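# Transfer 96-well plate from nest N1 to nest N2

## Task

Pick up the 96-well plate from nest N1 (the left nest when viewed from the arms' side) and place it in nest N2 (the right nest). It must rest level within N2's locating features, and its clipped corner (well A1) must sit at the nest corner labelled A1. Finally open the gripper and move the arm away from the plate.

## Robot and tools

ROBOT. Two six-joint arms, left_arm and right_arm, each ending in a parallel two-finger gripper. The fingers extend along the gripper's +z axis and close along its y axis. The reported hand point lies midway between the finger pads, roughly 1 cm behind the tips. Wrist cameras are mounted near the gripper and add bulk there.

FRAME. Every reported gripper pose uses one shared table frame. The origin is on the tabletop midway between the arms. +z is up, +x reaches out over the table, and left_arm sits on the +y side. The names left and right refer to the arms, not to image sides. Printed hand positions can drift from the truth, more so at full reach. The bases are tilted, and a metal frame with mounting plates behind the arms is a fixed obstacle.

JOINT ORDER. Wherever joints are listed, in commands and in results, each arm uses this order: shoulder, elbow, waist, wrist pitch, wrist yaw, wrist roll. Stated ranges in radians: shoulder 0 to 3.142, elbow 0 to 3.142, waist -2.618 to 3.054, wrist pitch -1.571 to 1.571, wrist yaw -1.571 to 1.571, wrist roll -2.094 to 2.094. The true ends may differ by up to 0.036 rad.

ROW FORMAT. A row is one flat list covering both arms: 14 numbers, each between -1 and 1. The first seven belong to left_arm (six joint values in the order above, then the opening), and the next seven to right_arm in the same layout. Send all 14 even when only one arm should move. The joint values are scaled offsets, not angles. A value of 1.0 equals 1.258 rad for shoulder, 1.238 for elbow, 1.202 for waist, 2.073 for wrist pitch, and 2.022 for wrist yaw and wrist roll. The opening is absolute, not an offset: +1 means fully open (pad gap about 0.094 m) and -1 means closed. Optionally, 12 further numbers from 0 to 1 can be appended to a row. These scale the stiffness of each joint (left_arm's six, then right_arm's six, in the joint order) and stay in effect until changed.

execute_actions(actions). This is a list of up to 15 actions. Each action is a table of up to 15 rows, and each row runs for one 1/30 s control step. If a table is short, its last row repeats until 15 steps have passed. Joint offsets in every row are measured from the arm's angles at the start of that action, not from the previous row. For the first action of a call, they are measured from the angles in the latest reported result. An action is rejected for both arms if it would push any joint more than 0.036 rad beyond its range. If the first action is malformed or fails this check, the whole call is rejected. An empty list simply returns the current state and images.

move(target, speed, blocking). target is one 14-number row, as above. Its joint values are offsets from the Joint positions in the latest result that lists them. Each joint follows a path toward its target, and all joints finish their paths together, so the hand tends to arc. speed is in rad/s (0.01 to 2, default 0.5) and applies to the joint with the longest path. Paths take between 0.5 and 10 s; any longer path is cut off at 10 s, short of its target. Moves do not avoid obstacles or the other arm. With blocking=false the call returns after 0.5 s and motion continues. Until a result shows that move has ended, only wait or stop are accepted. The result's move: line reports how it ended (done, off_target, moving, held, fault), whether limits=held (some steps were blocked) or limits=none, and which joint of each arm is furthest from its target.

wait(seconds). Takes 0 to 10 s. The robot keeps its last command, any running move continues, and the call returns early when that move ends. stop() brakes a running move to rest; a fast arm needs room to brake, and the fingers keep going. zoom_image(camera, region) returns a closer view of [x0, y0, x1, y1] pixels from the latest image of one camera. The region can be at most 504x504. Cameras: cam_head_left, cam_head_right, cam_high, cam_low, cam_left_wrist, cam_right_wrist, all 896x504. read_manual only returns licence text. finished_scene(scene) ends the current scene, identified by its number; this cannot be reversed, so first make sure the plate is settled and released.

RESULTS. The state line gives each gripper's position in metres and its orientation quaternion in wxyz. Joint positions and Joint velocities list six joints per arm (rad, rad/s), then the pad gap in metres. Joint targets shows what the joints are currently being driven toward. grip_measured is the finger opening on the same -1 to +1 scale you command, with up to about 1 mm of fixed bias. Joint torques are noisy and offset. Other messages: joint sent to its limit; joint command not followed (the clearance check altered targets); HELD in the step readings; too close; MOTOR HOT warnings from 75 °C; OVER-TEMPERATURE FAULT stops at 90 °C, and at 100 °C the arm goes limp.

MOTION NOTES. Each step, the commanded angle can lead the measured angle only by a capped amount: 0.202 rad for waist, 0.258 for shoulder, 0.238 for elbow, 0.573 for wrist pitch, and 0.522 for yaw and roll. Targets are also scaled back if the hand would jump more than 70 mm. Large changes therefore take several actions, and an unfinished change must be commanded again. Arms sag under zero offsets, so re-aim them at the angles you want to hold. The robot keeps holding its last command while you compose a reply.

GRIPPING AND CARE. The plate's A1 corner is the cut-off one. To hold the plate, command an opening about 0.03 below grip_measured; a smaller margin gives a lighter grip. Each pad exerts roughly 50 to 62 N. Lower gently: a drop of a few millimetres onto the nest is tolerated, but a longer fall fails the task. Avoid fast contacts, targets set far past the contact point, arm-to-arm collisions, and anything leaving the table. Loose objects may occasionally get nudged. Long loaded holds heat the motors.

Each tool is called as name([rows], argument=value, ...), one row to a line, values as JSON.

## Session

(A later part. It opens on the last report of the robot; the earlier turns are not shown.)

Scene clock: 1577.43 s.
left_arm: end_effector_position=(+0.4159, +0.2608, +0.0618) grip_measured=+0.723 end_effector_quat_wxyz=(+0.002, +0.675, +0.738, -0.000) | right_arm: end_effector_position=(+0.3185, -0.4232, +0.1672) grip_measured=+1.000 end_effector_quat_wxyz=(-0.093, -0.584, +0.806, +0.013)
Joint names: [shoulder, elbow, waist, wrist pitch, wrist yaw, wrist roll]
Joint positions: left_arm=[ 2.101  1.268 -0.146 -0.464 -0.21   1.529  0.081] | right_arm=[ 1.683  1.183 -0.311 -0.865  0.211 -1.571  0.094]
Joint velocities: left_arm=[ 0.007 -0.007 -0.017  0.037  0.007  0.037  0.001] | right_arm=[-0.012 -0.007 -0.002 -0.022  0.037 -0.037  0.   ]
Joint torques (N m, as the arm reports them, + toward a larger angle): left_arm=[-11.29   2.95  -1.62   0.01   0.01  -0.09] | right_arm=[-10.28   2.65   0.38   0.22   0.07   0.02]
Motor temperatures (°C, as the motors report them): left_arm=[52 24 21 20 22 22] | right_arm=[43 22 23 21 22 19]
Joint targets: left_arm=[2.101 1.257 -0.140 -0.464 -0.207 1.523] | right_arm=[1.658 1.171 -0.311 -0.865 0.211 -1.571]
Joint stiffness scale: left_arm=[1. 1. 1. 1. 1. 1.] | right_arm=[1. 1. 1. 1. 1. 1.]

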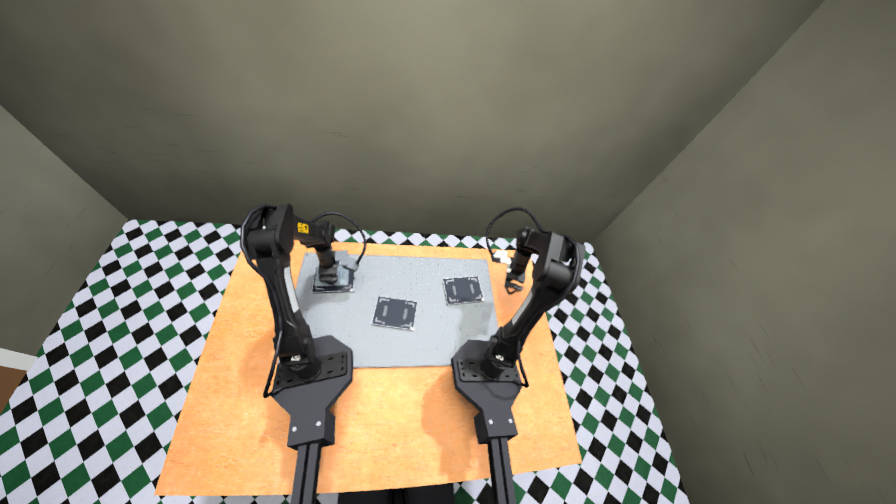

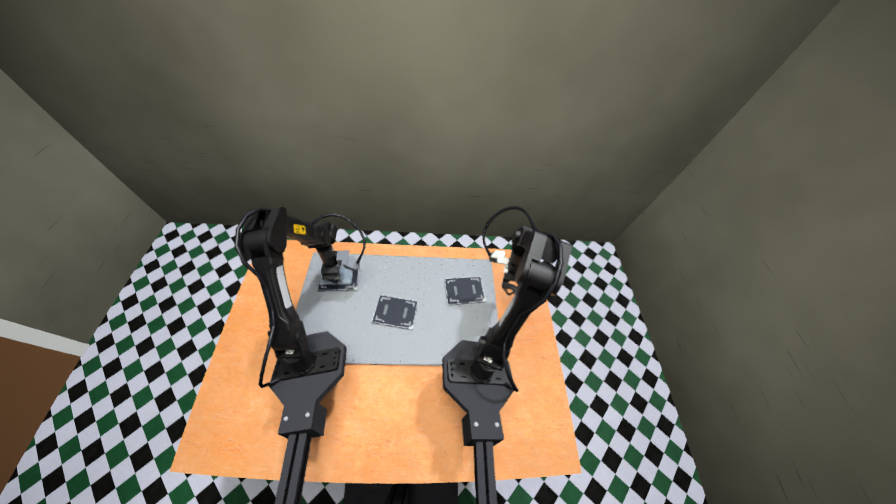

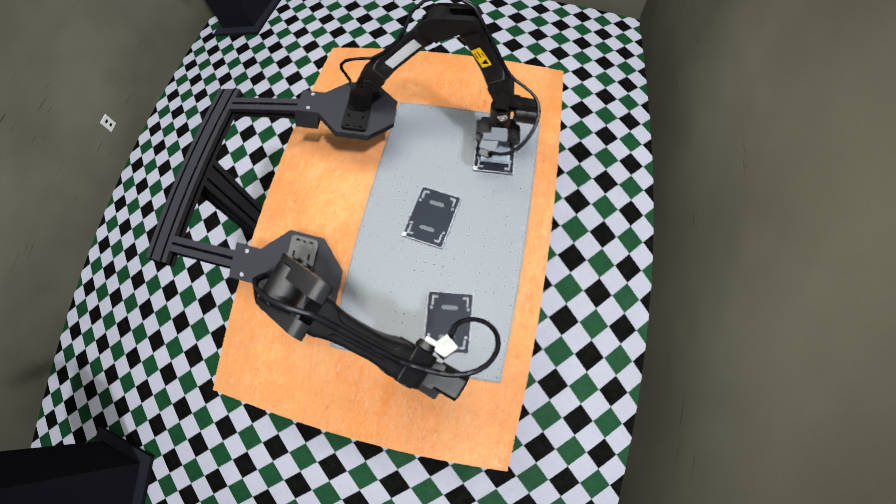

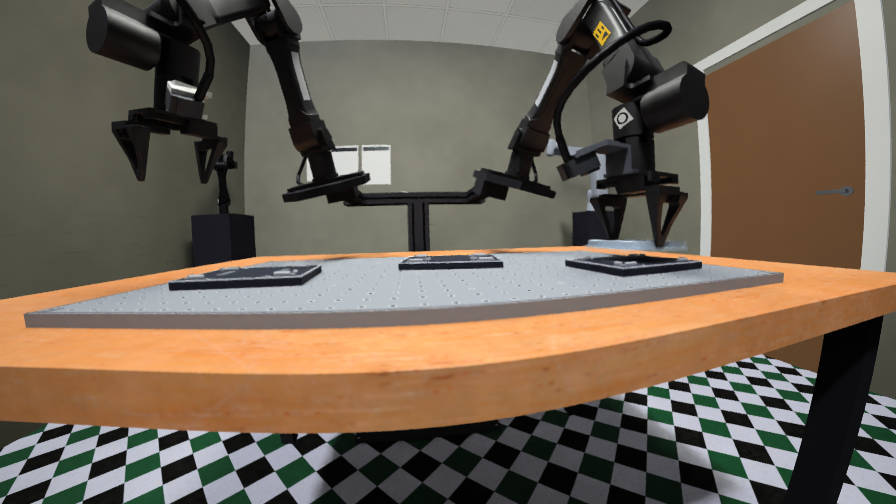

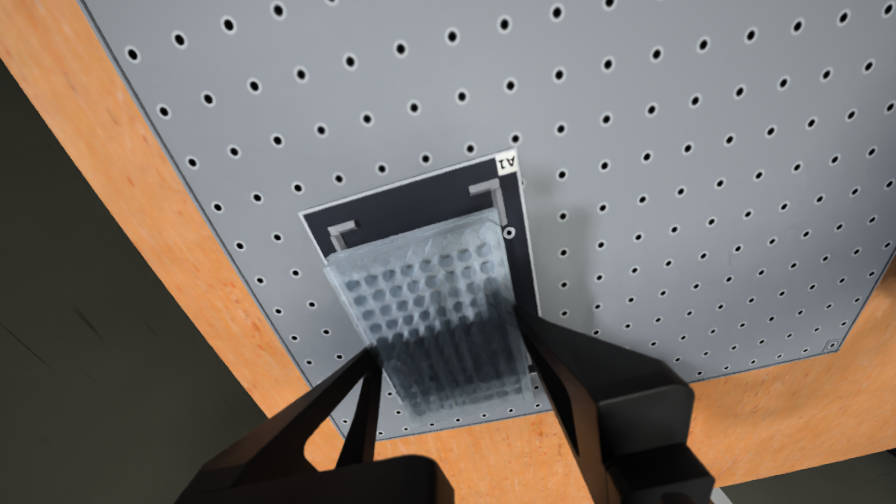

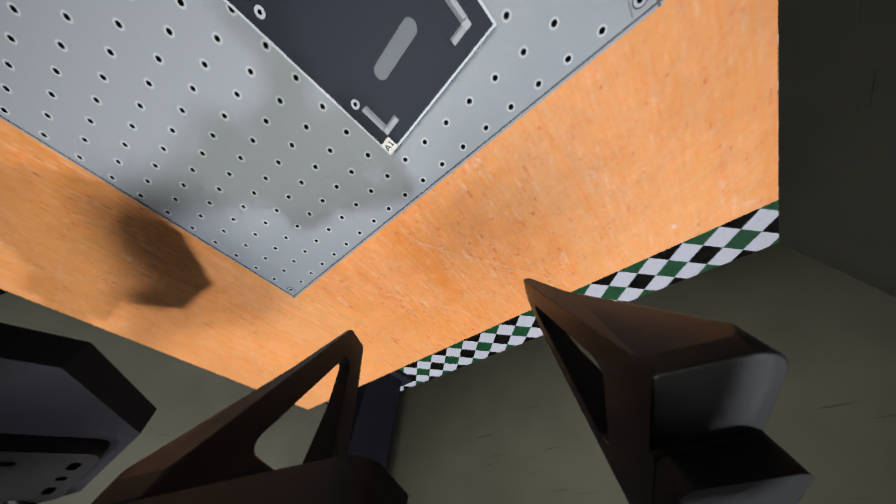

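move(target=[0.0358,-0.009,0.005,0.0248,0.0015,-0.003,0.695,-0.02,-0.01,0,0,0,0,1], speed=0.08)

zoom_image(camera="cam_left_wrist", region=[280, 120, 560, 300])

zoom_image(camera="cam_low", region=[575, 225, 705, 285])

Scene clock: 1583.40 s.
left_arm: end_effector_position=(+0.4153, +0.2583, +0.0498) grip_measured=+0.723 end_effector_quat_wxyz=(+0.002, +0.675, +0.738, -0.000) | right_arm: end_effector_position=(+0.3185, -0.4232, +0.1672) grip_measured=+1.000 end_effector_quat_wxyz=(-0.093, -0.584, +0.806, +0.013)
Joint names: [shoulder, elbow, waist, wrist pitch, wrist yaw, wrist roll]
Joint positions: left_arm=[ 2.135  1.268 -0.146 -0.431 -0.211  1.528  0.081] | right_arm=[ 1.683  1.183 -0.311 -0.865  0.211 -1.571  0.094]
Joint velocities: left_arm=[-0.012 -0.017  0.007 -0.022  0.007 -0.022 -0.   ] | right_arm=[-0.012 -0.022  0.007  0.051  0.007 -0.022  0.   ]
Joint torques (N m, as the arm reports them, + toward a larger angle): left_arm=[-10.5    2.81  -1.61   0.17   0.02  -0.09] | right_arm=[-10.27   2.63   0.42   0.23   0.08   0.03]
Motor temperatures (°C, as the motors report them): left_arm=[51 24 21 20 22 22] | right_arm=[43 22 23 21 22 19]
Joint targets: left_arm=[2.146 1.257 -0.140 -0.413 -0.207 1.523] | right_arm=[1.658 1.171 -0.311 -0.865 0.211 -1.571]
Joint stiffness scale: left_arm=[1. 1. 1. 1. 1. 1.] | right_arm=[1. 1. 1. 1. 1. 1.]
move: off_target (right_arm); limits=none; left_arm: farthest joint: the wrist pitch, 0.018 radians from its target (0.052 radians at the start); right_arm: farthest joint: the shoulder, 0.025 radians from its target (0.025 radians at the start)

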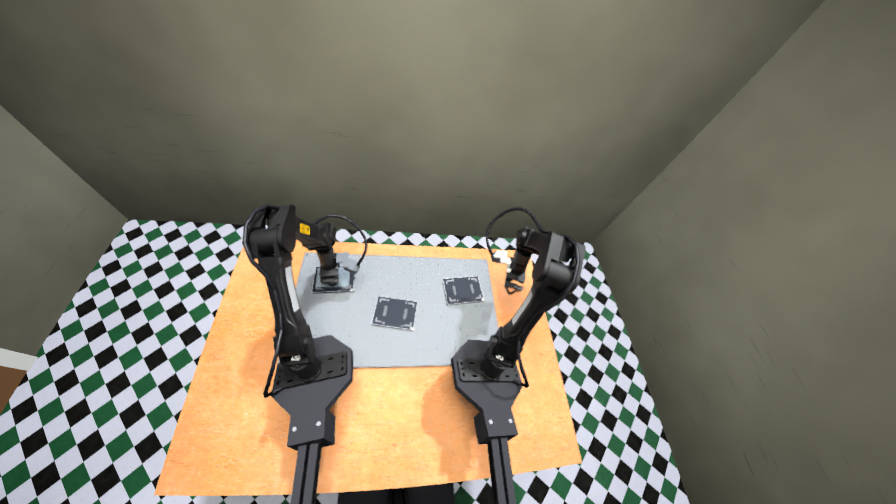

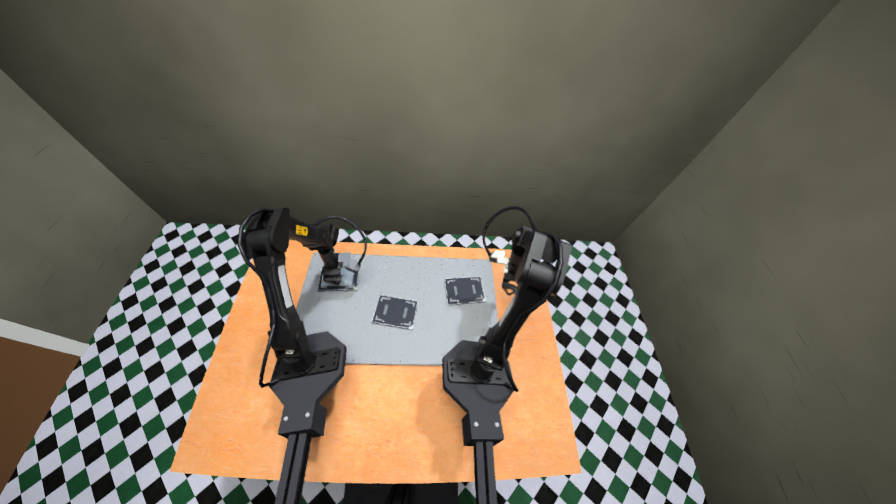

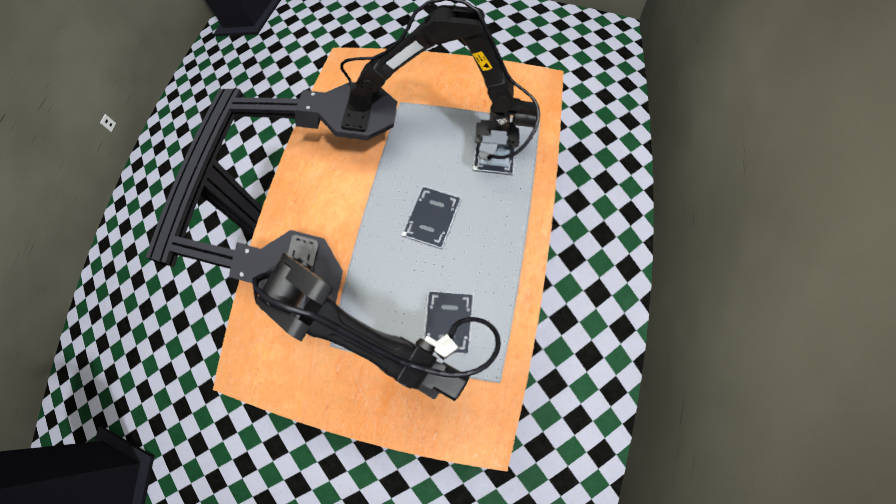

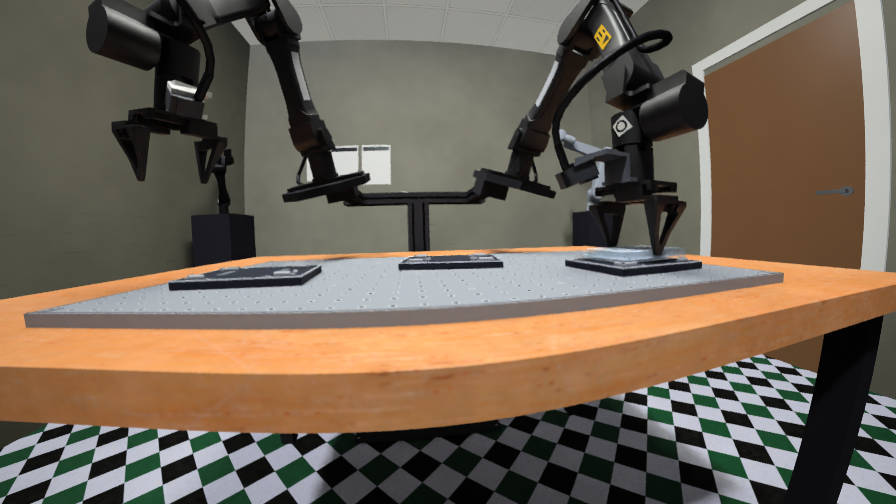

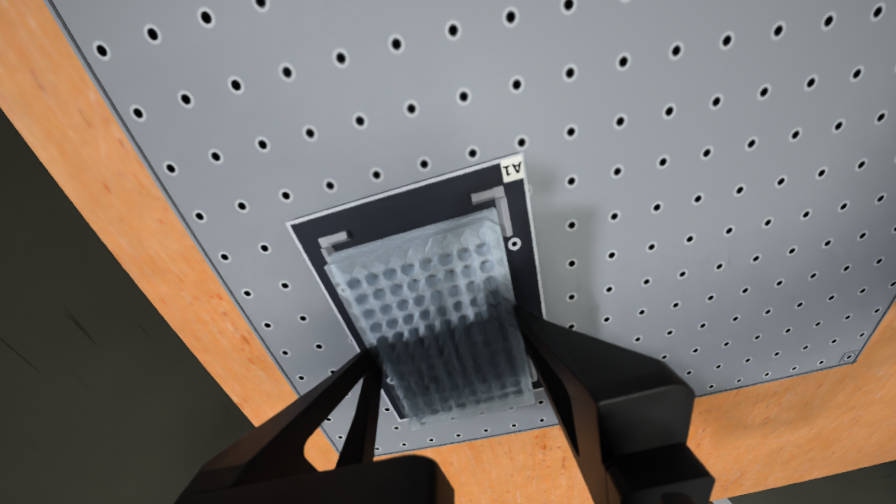

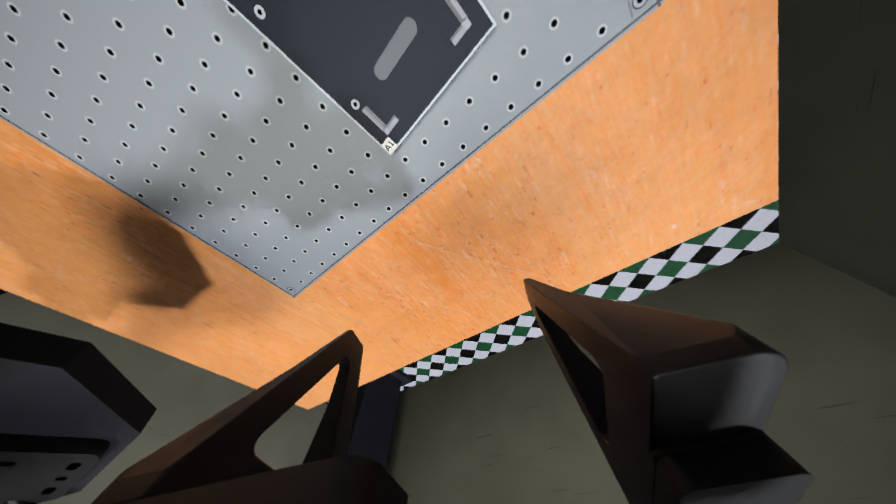

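Region (280, 120, 560, 300) of cam_left_wrist's 896x504 image, scaled by 1.800, with more detail than that image has; it fills the top 324 rows of this view, and the rest is white.

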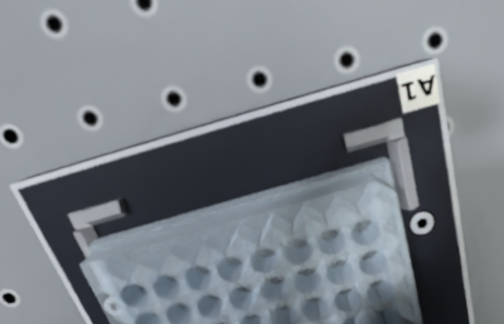

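Region (575, 225, 705, 285) of cam_low's 896x504 image, scaled by 3.877, with more detail than that image has; it fills the top 233 rows of this view, and the rest is white.

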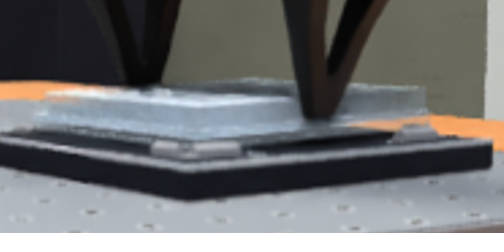

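zoom_image(camera="cam_left_wrist", region=[285, 205, 405, 295])

zoom_image(camera="cam_left_wrist", region=[440, 150, 560, 260])

Region (285, 205, 405, 295) of cam_left_wrist's 896x504 image, scaled by 4.200, with more detail than that image has; it fills the top 378 rows of this view, and the rest is white.

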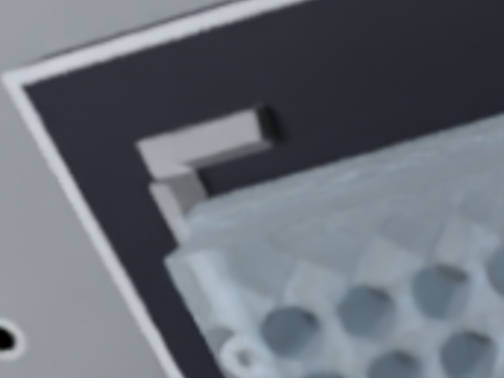

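Region (440, 150, 560, 260) of cam_left_wrist's 896x504 image, scaled by 4.200, with more detail than that image has; it fills the top 462 rows of this view, and the rest is white.

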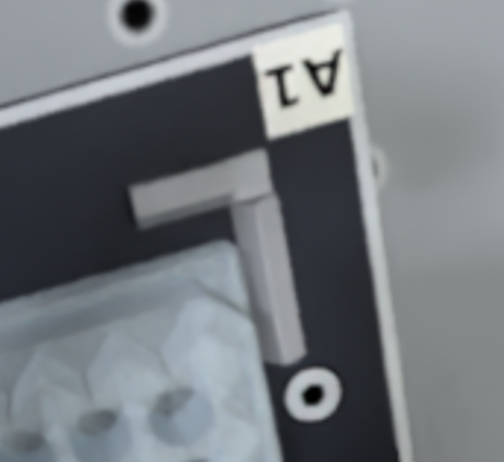

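move(target=[-0.046,-0.009,-0.036,-0.028,0.002,-0.0025,0.695,-0.02,-0.01,0,0,0,0,1], speed=0.12)

Scene clock: 1642.87 s.
left_arm: end_effector_position=(+0.4163, +0.2492, +0.0641) grip_measured=+0.723 end_effector_quat_wxyz=(+0.004, +0.685, +0.728, -0.001) | right_arm: end_effector_position=(+0.3185, -0.4232, +0.1672) grip_measured=+1.000 end_effector_quat_wxyz=(-0.093, -0.584, +0.806, +0.013)
Joint names: [shoulder, elbow, waist, wrist pitch, wrist yaw, wrist roll]
Joint positions: left_arm=[ 2.101  1.268 -0.175 -0.469 -0.213  1.528  0.081] | right_arm=[ 1.683  1.183 -0.311 -0.865  0.211 -1.571  0.094]
Joint velocities: left_arm=[-0.007 -0.012 -0.002 -0.051  0.051  0.007 -0.001] | right_arm=[-0.017 -0.017  0.002  0.066 -0.007 -0.022  0.   ]
Joint torques (N m, as the arm reports them, + toward a larger angle): left_arm=[-13.2    2.96  -3.31  -0.15   0.05  -0.08] | right_arm=[-10.32   2.62   0.41   0.23   0.08   0.03]
Motor temperatures (°C, as the motors report them): left_arm=[50 24 21 21 22 22] | right_arm=[43 22 23 21 22 19]
Joint targets: left_arm=[2.077 1.257 -0.189 -0.489 -0.207 1.523] | right_arm=[1.658 1.171 -0.311 -0.865 0.211 -1.571]
Joint stiffness scale: left_arm=[1. 1. 1. 1. 1. 1.] | right_arm=[1. 1. 1. 1. 1. 1.]
move: off_target (left_arm, right_arm); limits=none; left_arm: farthest joint: the shoulder, 0.023 radians from its target (0.058 radians at the start); right_arm: farthest joint: the shoulder, 0.025 radians from its target (0.025 radians at the start)

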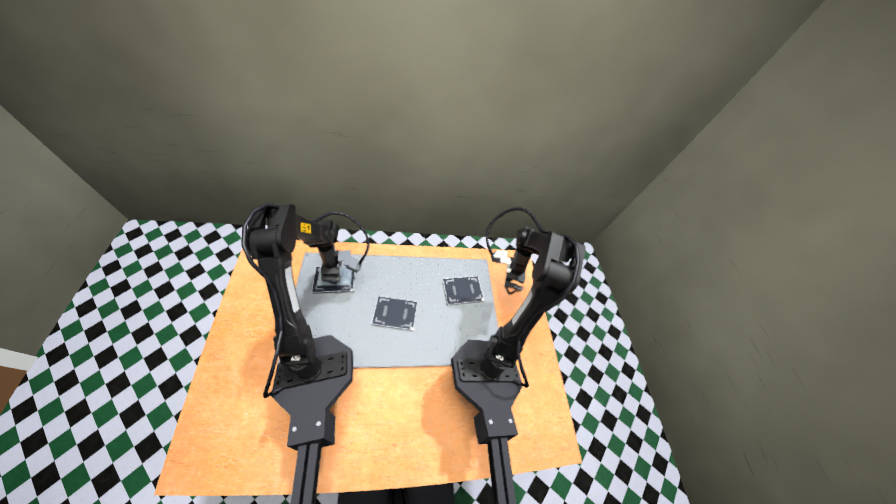

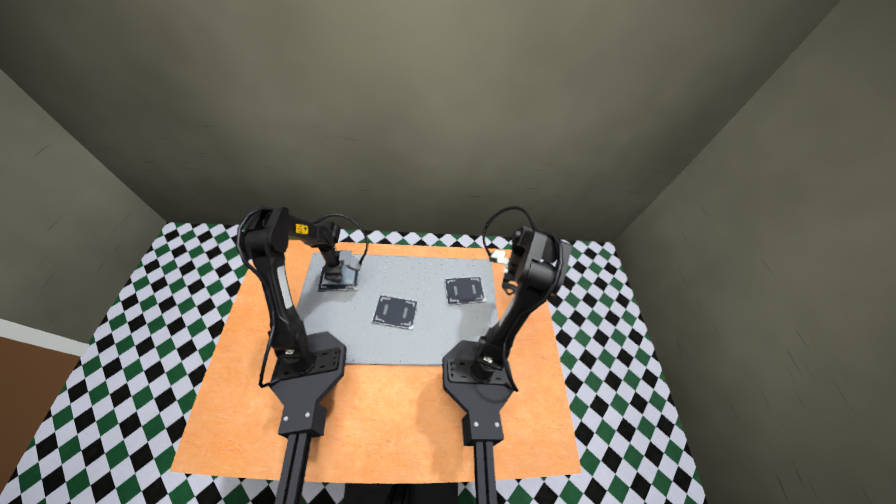

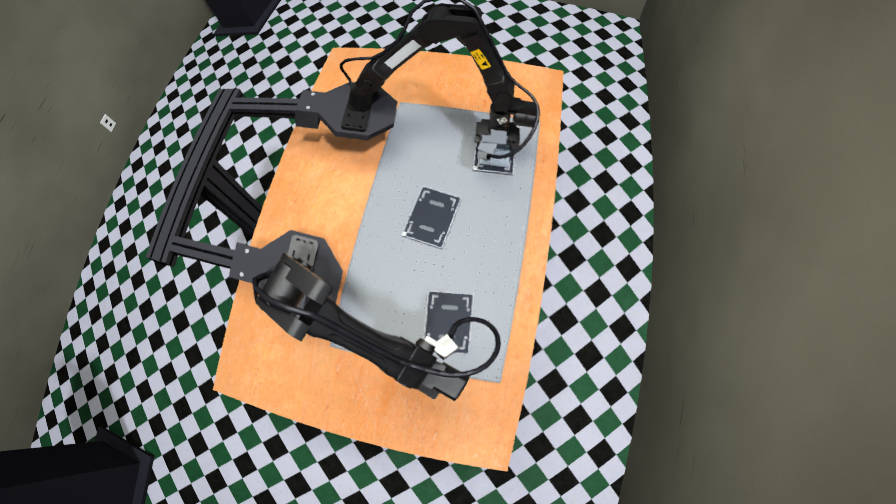

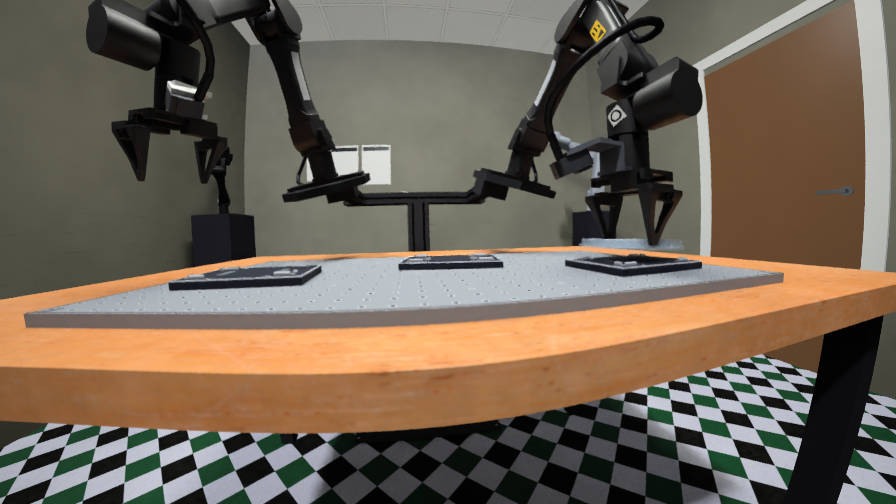

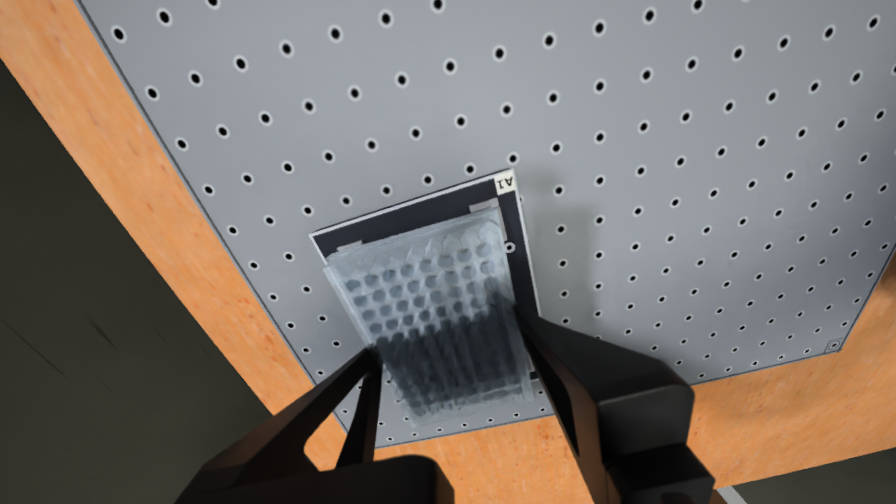

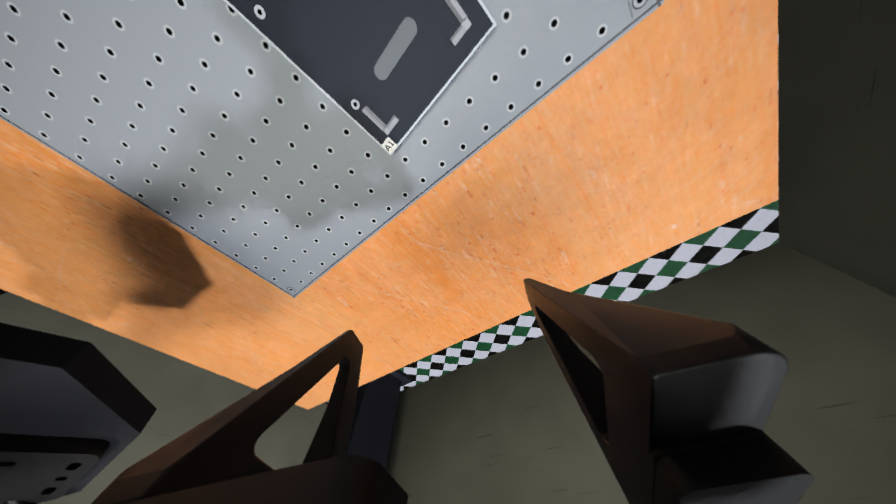

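move(target=[-0.019,-0.009,0.0262,0.0063,0.003,-0.0025,0.695,-0.02,-0.01,0,0,0,0,1], speed=0.1)

zoom_image(camera="cam_left_wrist", region=[285, 170, 405, 280])

zoom_image(camera="cam_left_wrist", region=[430, 130, 550, 240])

Scene clock: 1655.70 s.
left_arm: end_effector_position=(+0.4166, +0.2605, +0.0619) grip_measured=+0.723 end_effector_quat_wxyz=(+0.002, +0.675, +0.737, +0.002) | right_arm: end_effector_position=(+0.3185, -0.4232, +0.1672) grip_measured=+1.000 end_effector_quat_wxyz=(-0.093, -0.584, +0.806, +0.013)
Joint names: [shoulder, elbow, waist, wrist pitch, wrist yaw, wrist roll]
Joint positions: left_arm=[ 2.101  1.268 -0.148 -0.462 -0.213  1.528  0.081] | right_arm=[ 1.683  1.183 -0.311 -0.865  0.211 -1.571  0.094]
Joint velocities: left_arm=[-0.012 -0.012 -0.007 -0.007 -0.11  -0.007 -0.   ] | right_arm=[ 0.002 -0.012 -0.027  0.007 -0.007  0.051  0.   ]
Joint torques (N m, as the arm reports them, + toward a larger angle): left_arm=[-13.27   2.95  -1.75   0.08   0.04  -0.08] | right_arm=[-10.3    2.62   0.37   0.23   0.08   0.01]
Motor temperatures (°C, as the motors report them): left_arm=[52 24 21 20 22 22] | right_arm=[43 22 23 21 22 19]
Joint targets: left_arm=[2.077 1.257 -0.143 -0.455 -0.207 1.523] | right_arm=[1.658 1.171 -0.311 -0.865 0.211 -1.571]
Joint stiffness scale: left_arm=[1. 1. 1. 1. 1. 1.] | right_arm=[1. 1. 1. 1. 1. 1.]
move: off_target (left_arm, right_arm); limits=none; left_arm: farthest joint: the shoulder, 0.023 radians from its target (0.023 radians at the start); right_arm: farthest joint: the shoulder, 0.025 radians from its target (0.025 radians at the start)

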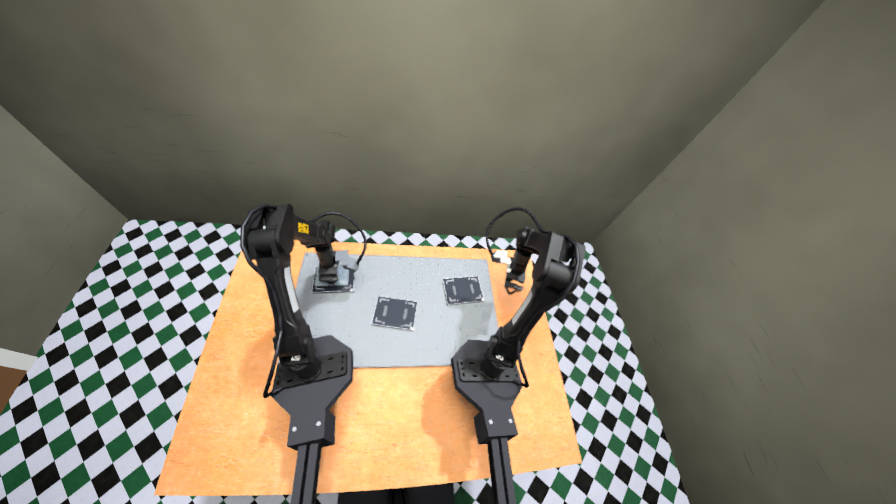

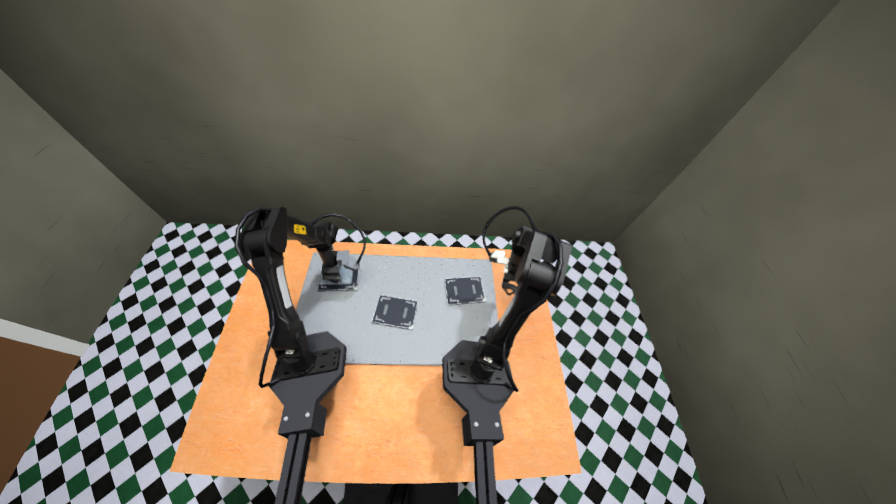

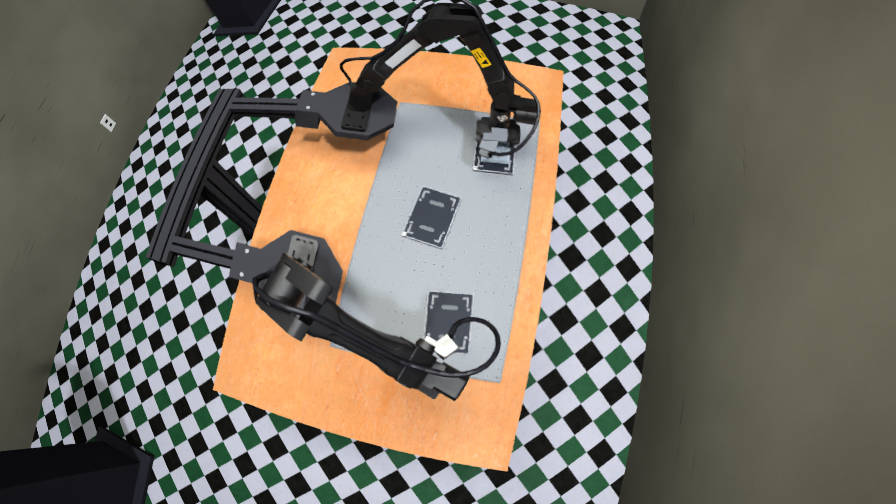

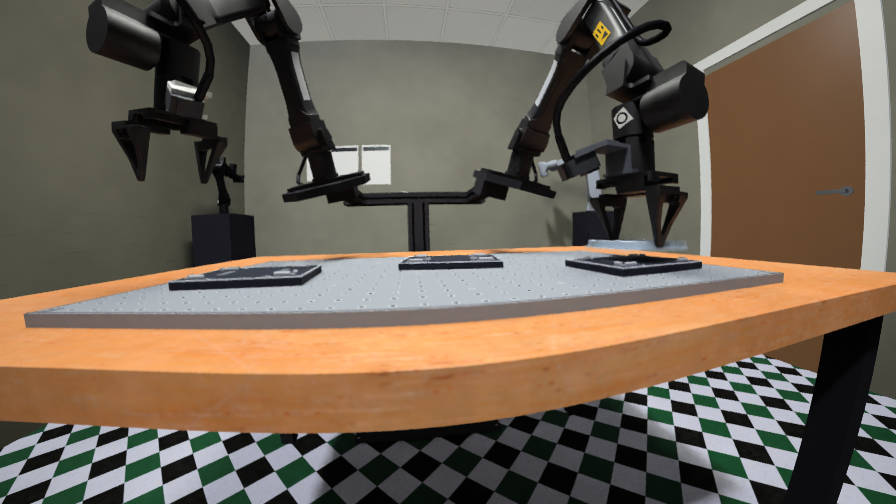

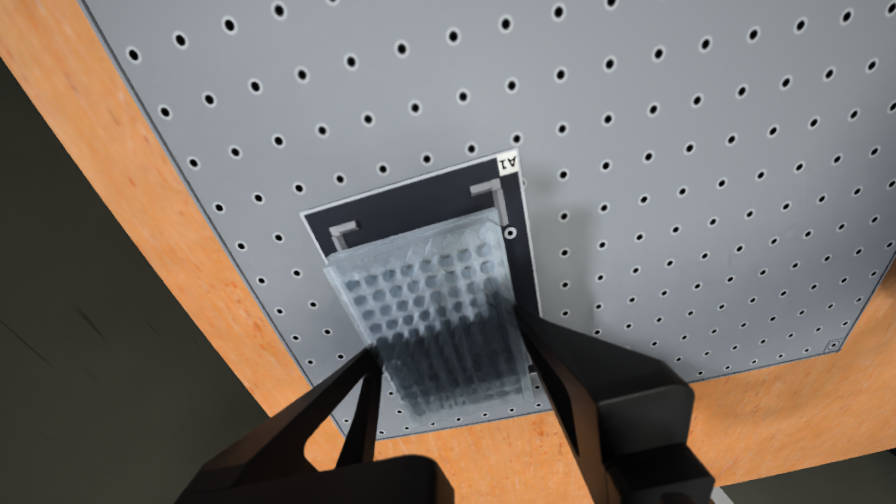

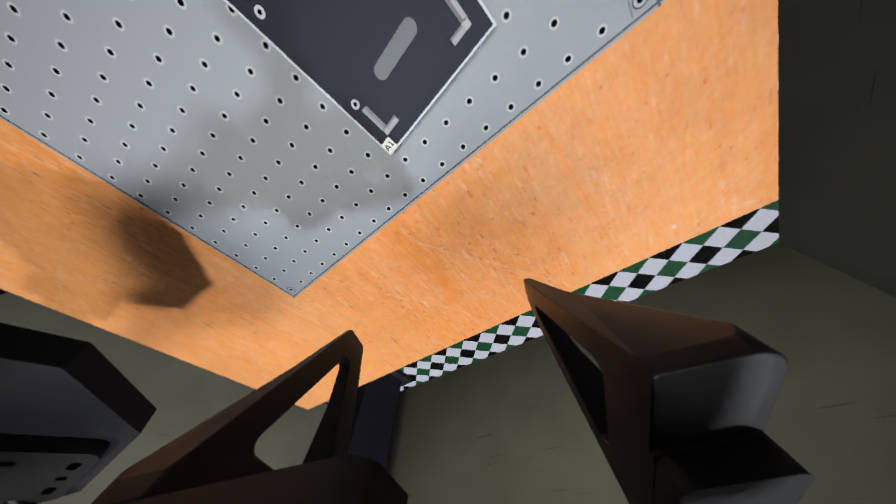

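Region (285, 170, 405, 280) of cam_left_wrist's 896x504 image, scaled by 4.200, with more detail than that image has; it fills the top 462 rows of this view, and the rest is white.

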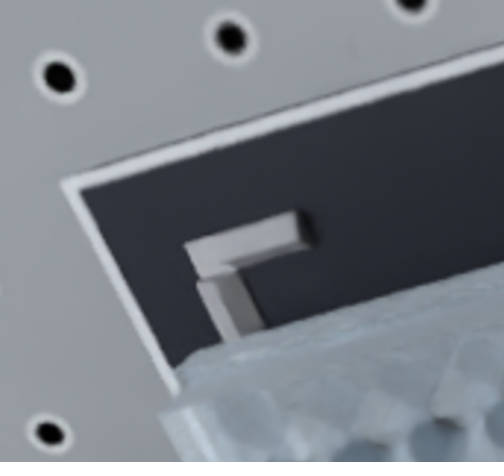

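Region (430, 130, 550, 240) of cam_left_wrist's 896x504 image, scaled by 4.200, with more detail than that image has; it fills the top 462 rows of this view, and the rest is white.

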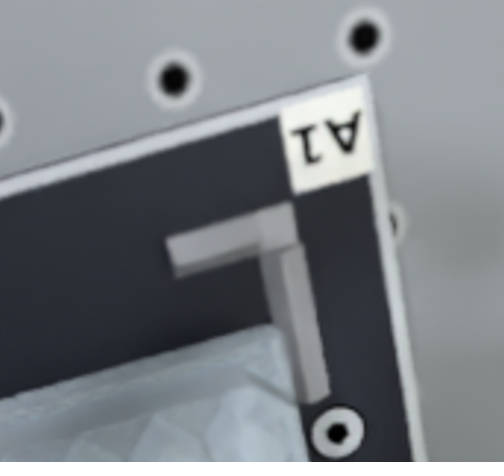

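zoom_image(camera="cam_left_wrist", region=[315, 195, 535, 335])

Region (315, 195, 535, 335) of cam_left_wrist's 896x504 image, scaled by 2.291, with more detail than that image has; it fills the top 321 rows of this view, and the rest is white.

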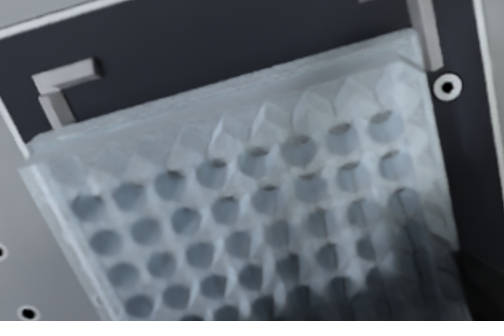

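move(target=[0.038,-0.009,0.0035,0.0256,0.003,-0.0025,0.695,-0.02,-0.01,0,0,0,0,1], speed=0.08)

zoom_image(camera="cam_low", region=[570, 235, 710, 280])

zoom_image(camera="cam_left_wrist", region=[295, 150, 545, 310])

Scene clock: 1776.60 s.
left_arm: end_effector_position=(+0.4156, +0.2579, +0.0498) grip_measured=+0.723 end_effector_quat_wxyz=(+0.001, +0.676, +0.737, +0.001) | right_arm: end_effector_position=(+0.3185, -0.4232, +0.1672) grip_measured=+1.000 end_effector_quat_wxyz=(-0.093, -0.584, +0.806, +0.013)
Joint names: [shoulder, elbow, waist, wrist pitch, wrist yaw, wrist roll]
Joint positions: left_arm=[ 2.136  1.268 -0.148 -0.429 -0.214  1.528  0.081] | right_arm=[ 1.683  1.183 -0.311 -0.865  0.211 -1.571  0.094]
Joint velocities: left_arm=[ 0.002 -0.012 -0.022 -0.022  0.051 -0.051  0.   ] | right_arm=[ 0.012 -0.007 -0.017  0.037 -0.066  0.051  0.   ]
Joint torques (N m, as the arm reports them, + toward a larger angle): left_arm=[-10.29   2.81  -1.81   0.21   0.05  -0.08] | right_arm=[-10.29   2.66   0.38   0.22   0.08   0.02]
Motor temperatures (°C, as the motors report them): left_arm=[55 24 21 21 22 22] | right_arm=[43 22 23 21 22 19]
Joint targets: left_arm=[2.148 1.257 -0.144 -0.409 -0.207 1.523] | right_arm=[1.658 1.171 -0.311 -0.865 0.211 -1.571]
Joint stiffness scale: left_arm=[1. 1. 1. 1. 1. 1.] | right_arm=[1. 1. 1. 1. 1. 1.]
move: off_target (left_arm, right_arm); limits=none; left_arm: farthest joint: the wrist pitch, 0.021 radians from its target (0.053 radians at the start); right_arm: farthest joint: the shoulder, 0.025 radians from its target (0.025 radians at the start)

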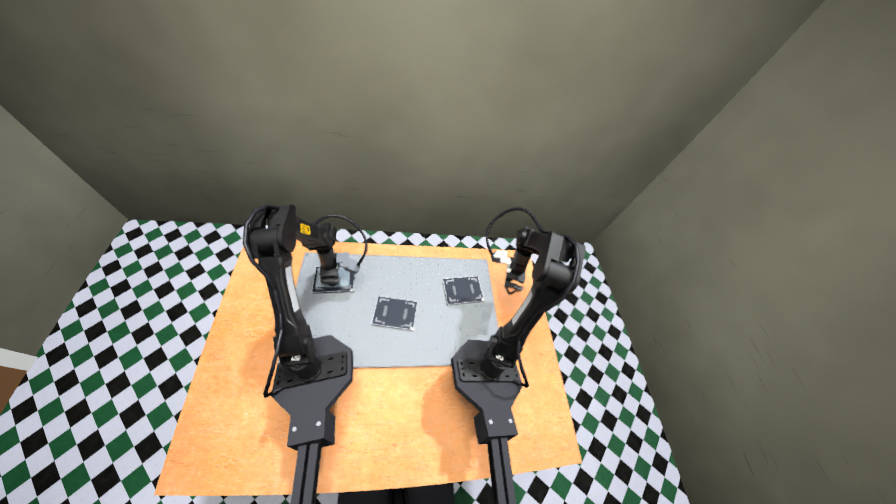

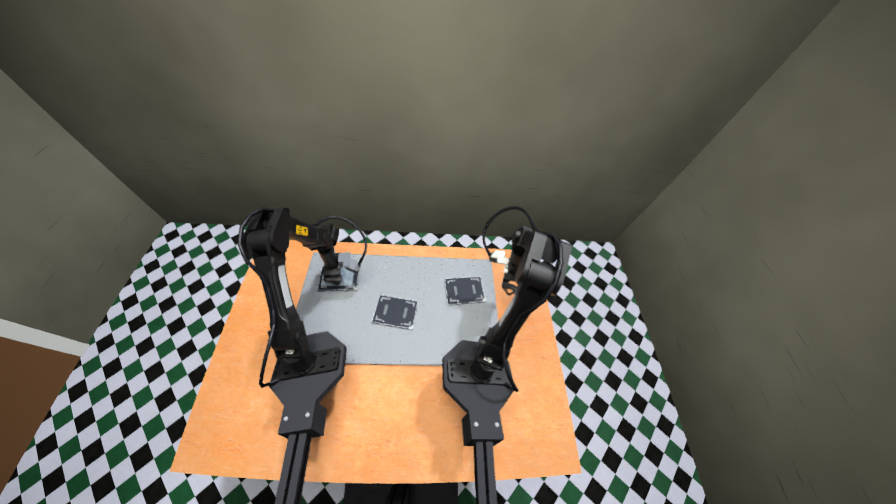

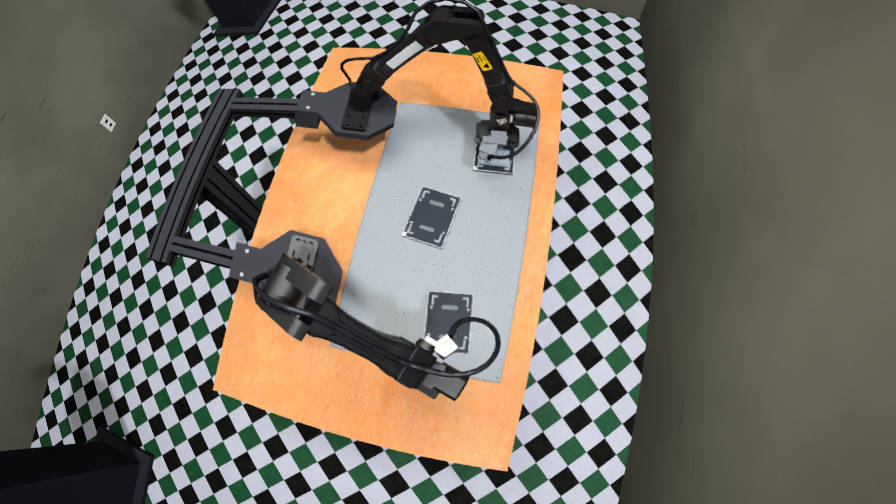

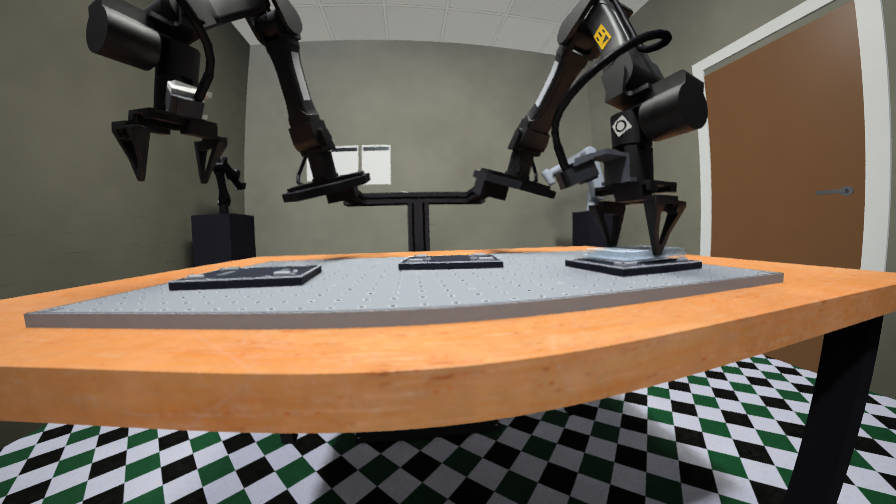

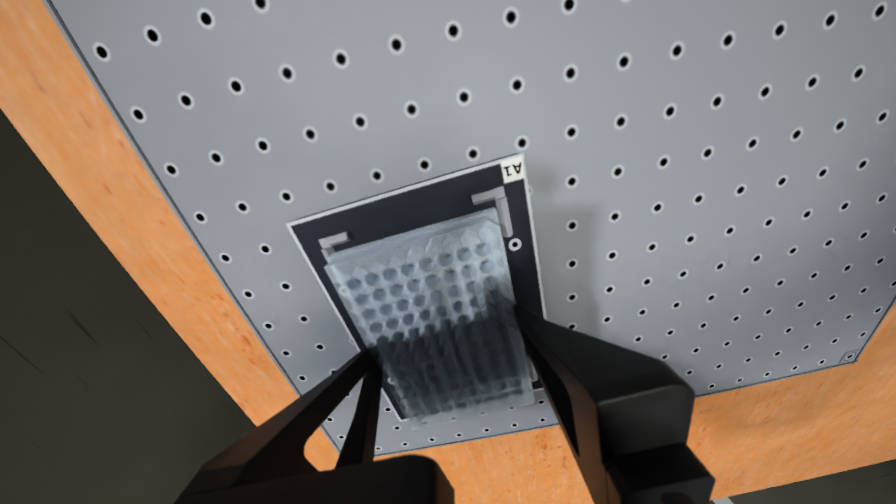

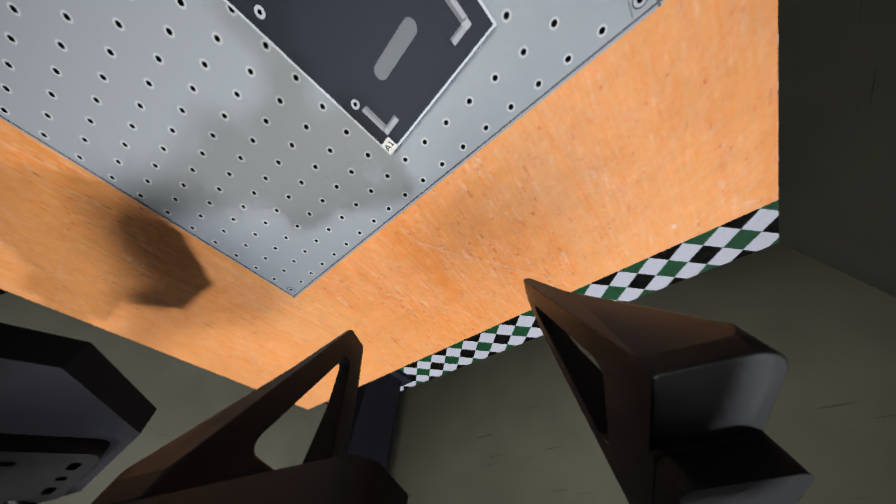

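Region (570, 235, 710, 280) of cam_low's 896x504 image, scaled by 3.600, with more detail than that image has; it fills the top 162 rows of this view, and the rest is white.

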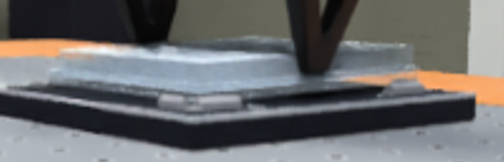

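Region (295, 150, 545, 310) of cam_left_wrist's 896x504 image, scaled by 2.016, with more detail than that image has; it fills the top 323 rows of this view, and the rest is white.

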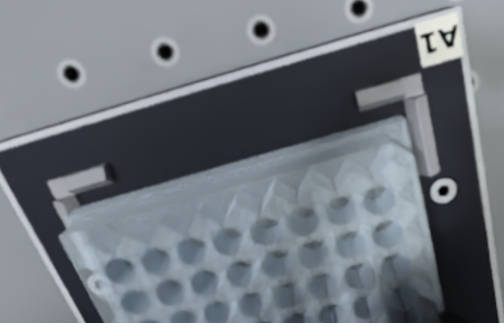

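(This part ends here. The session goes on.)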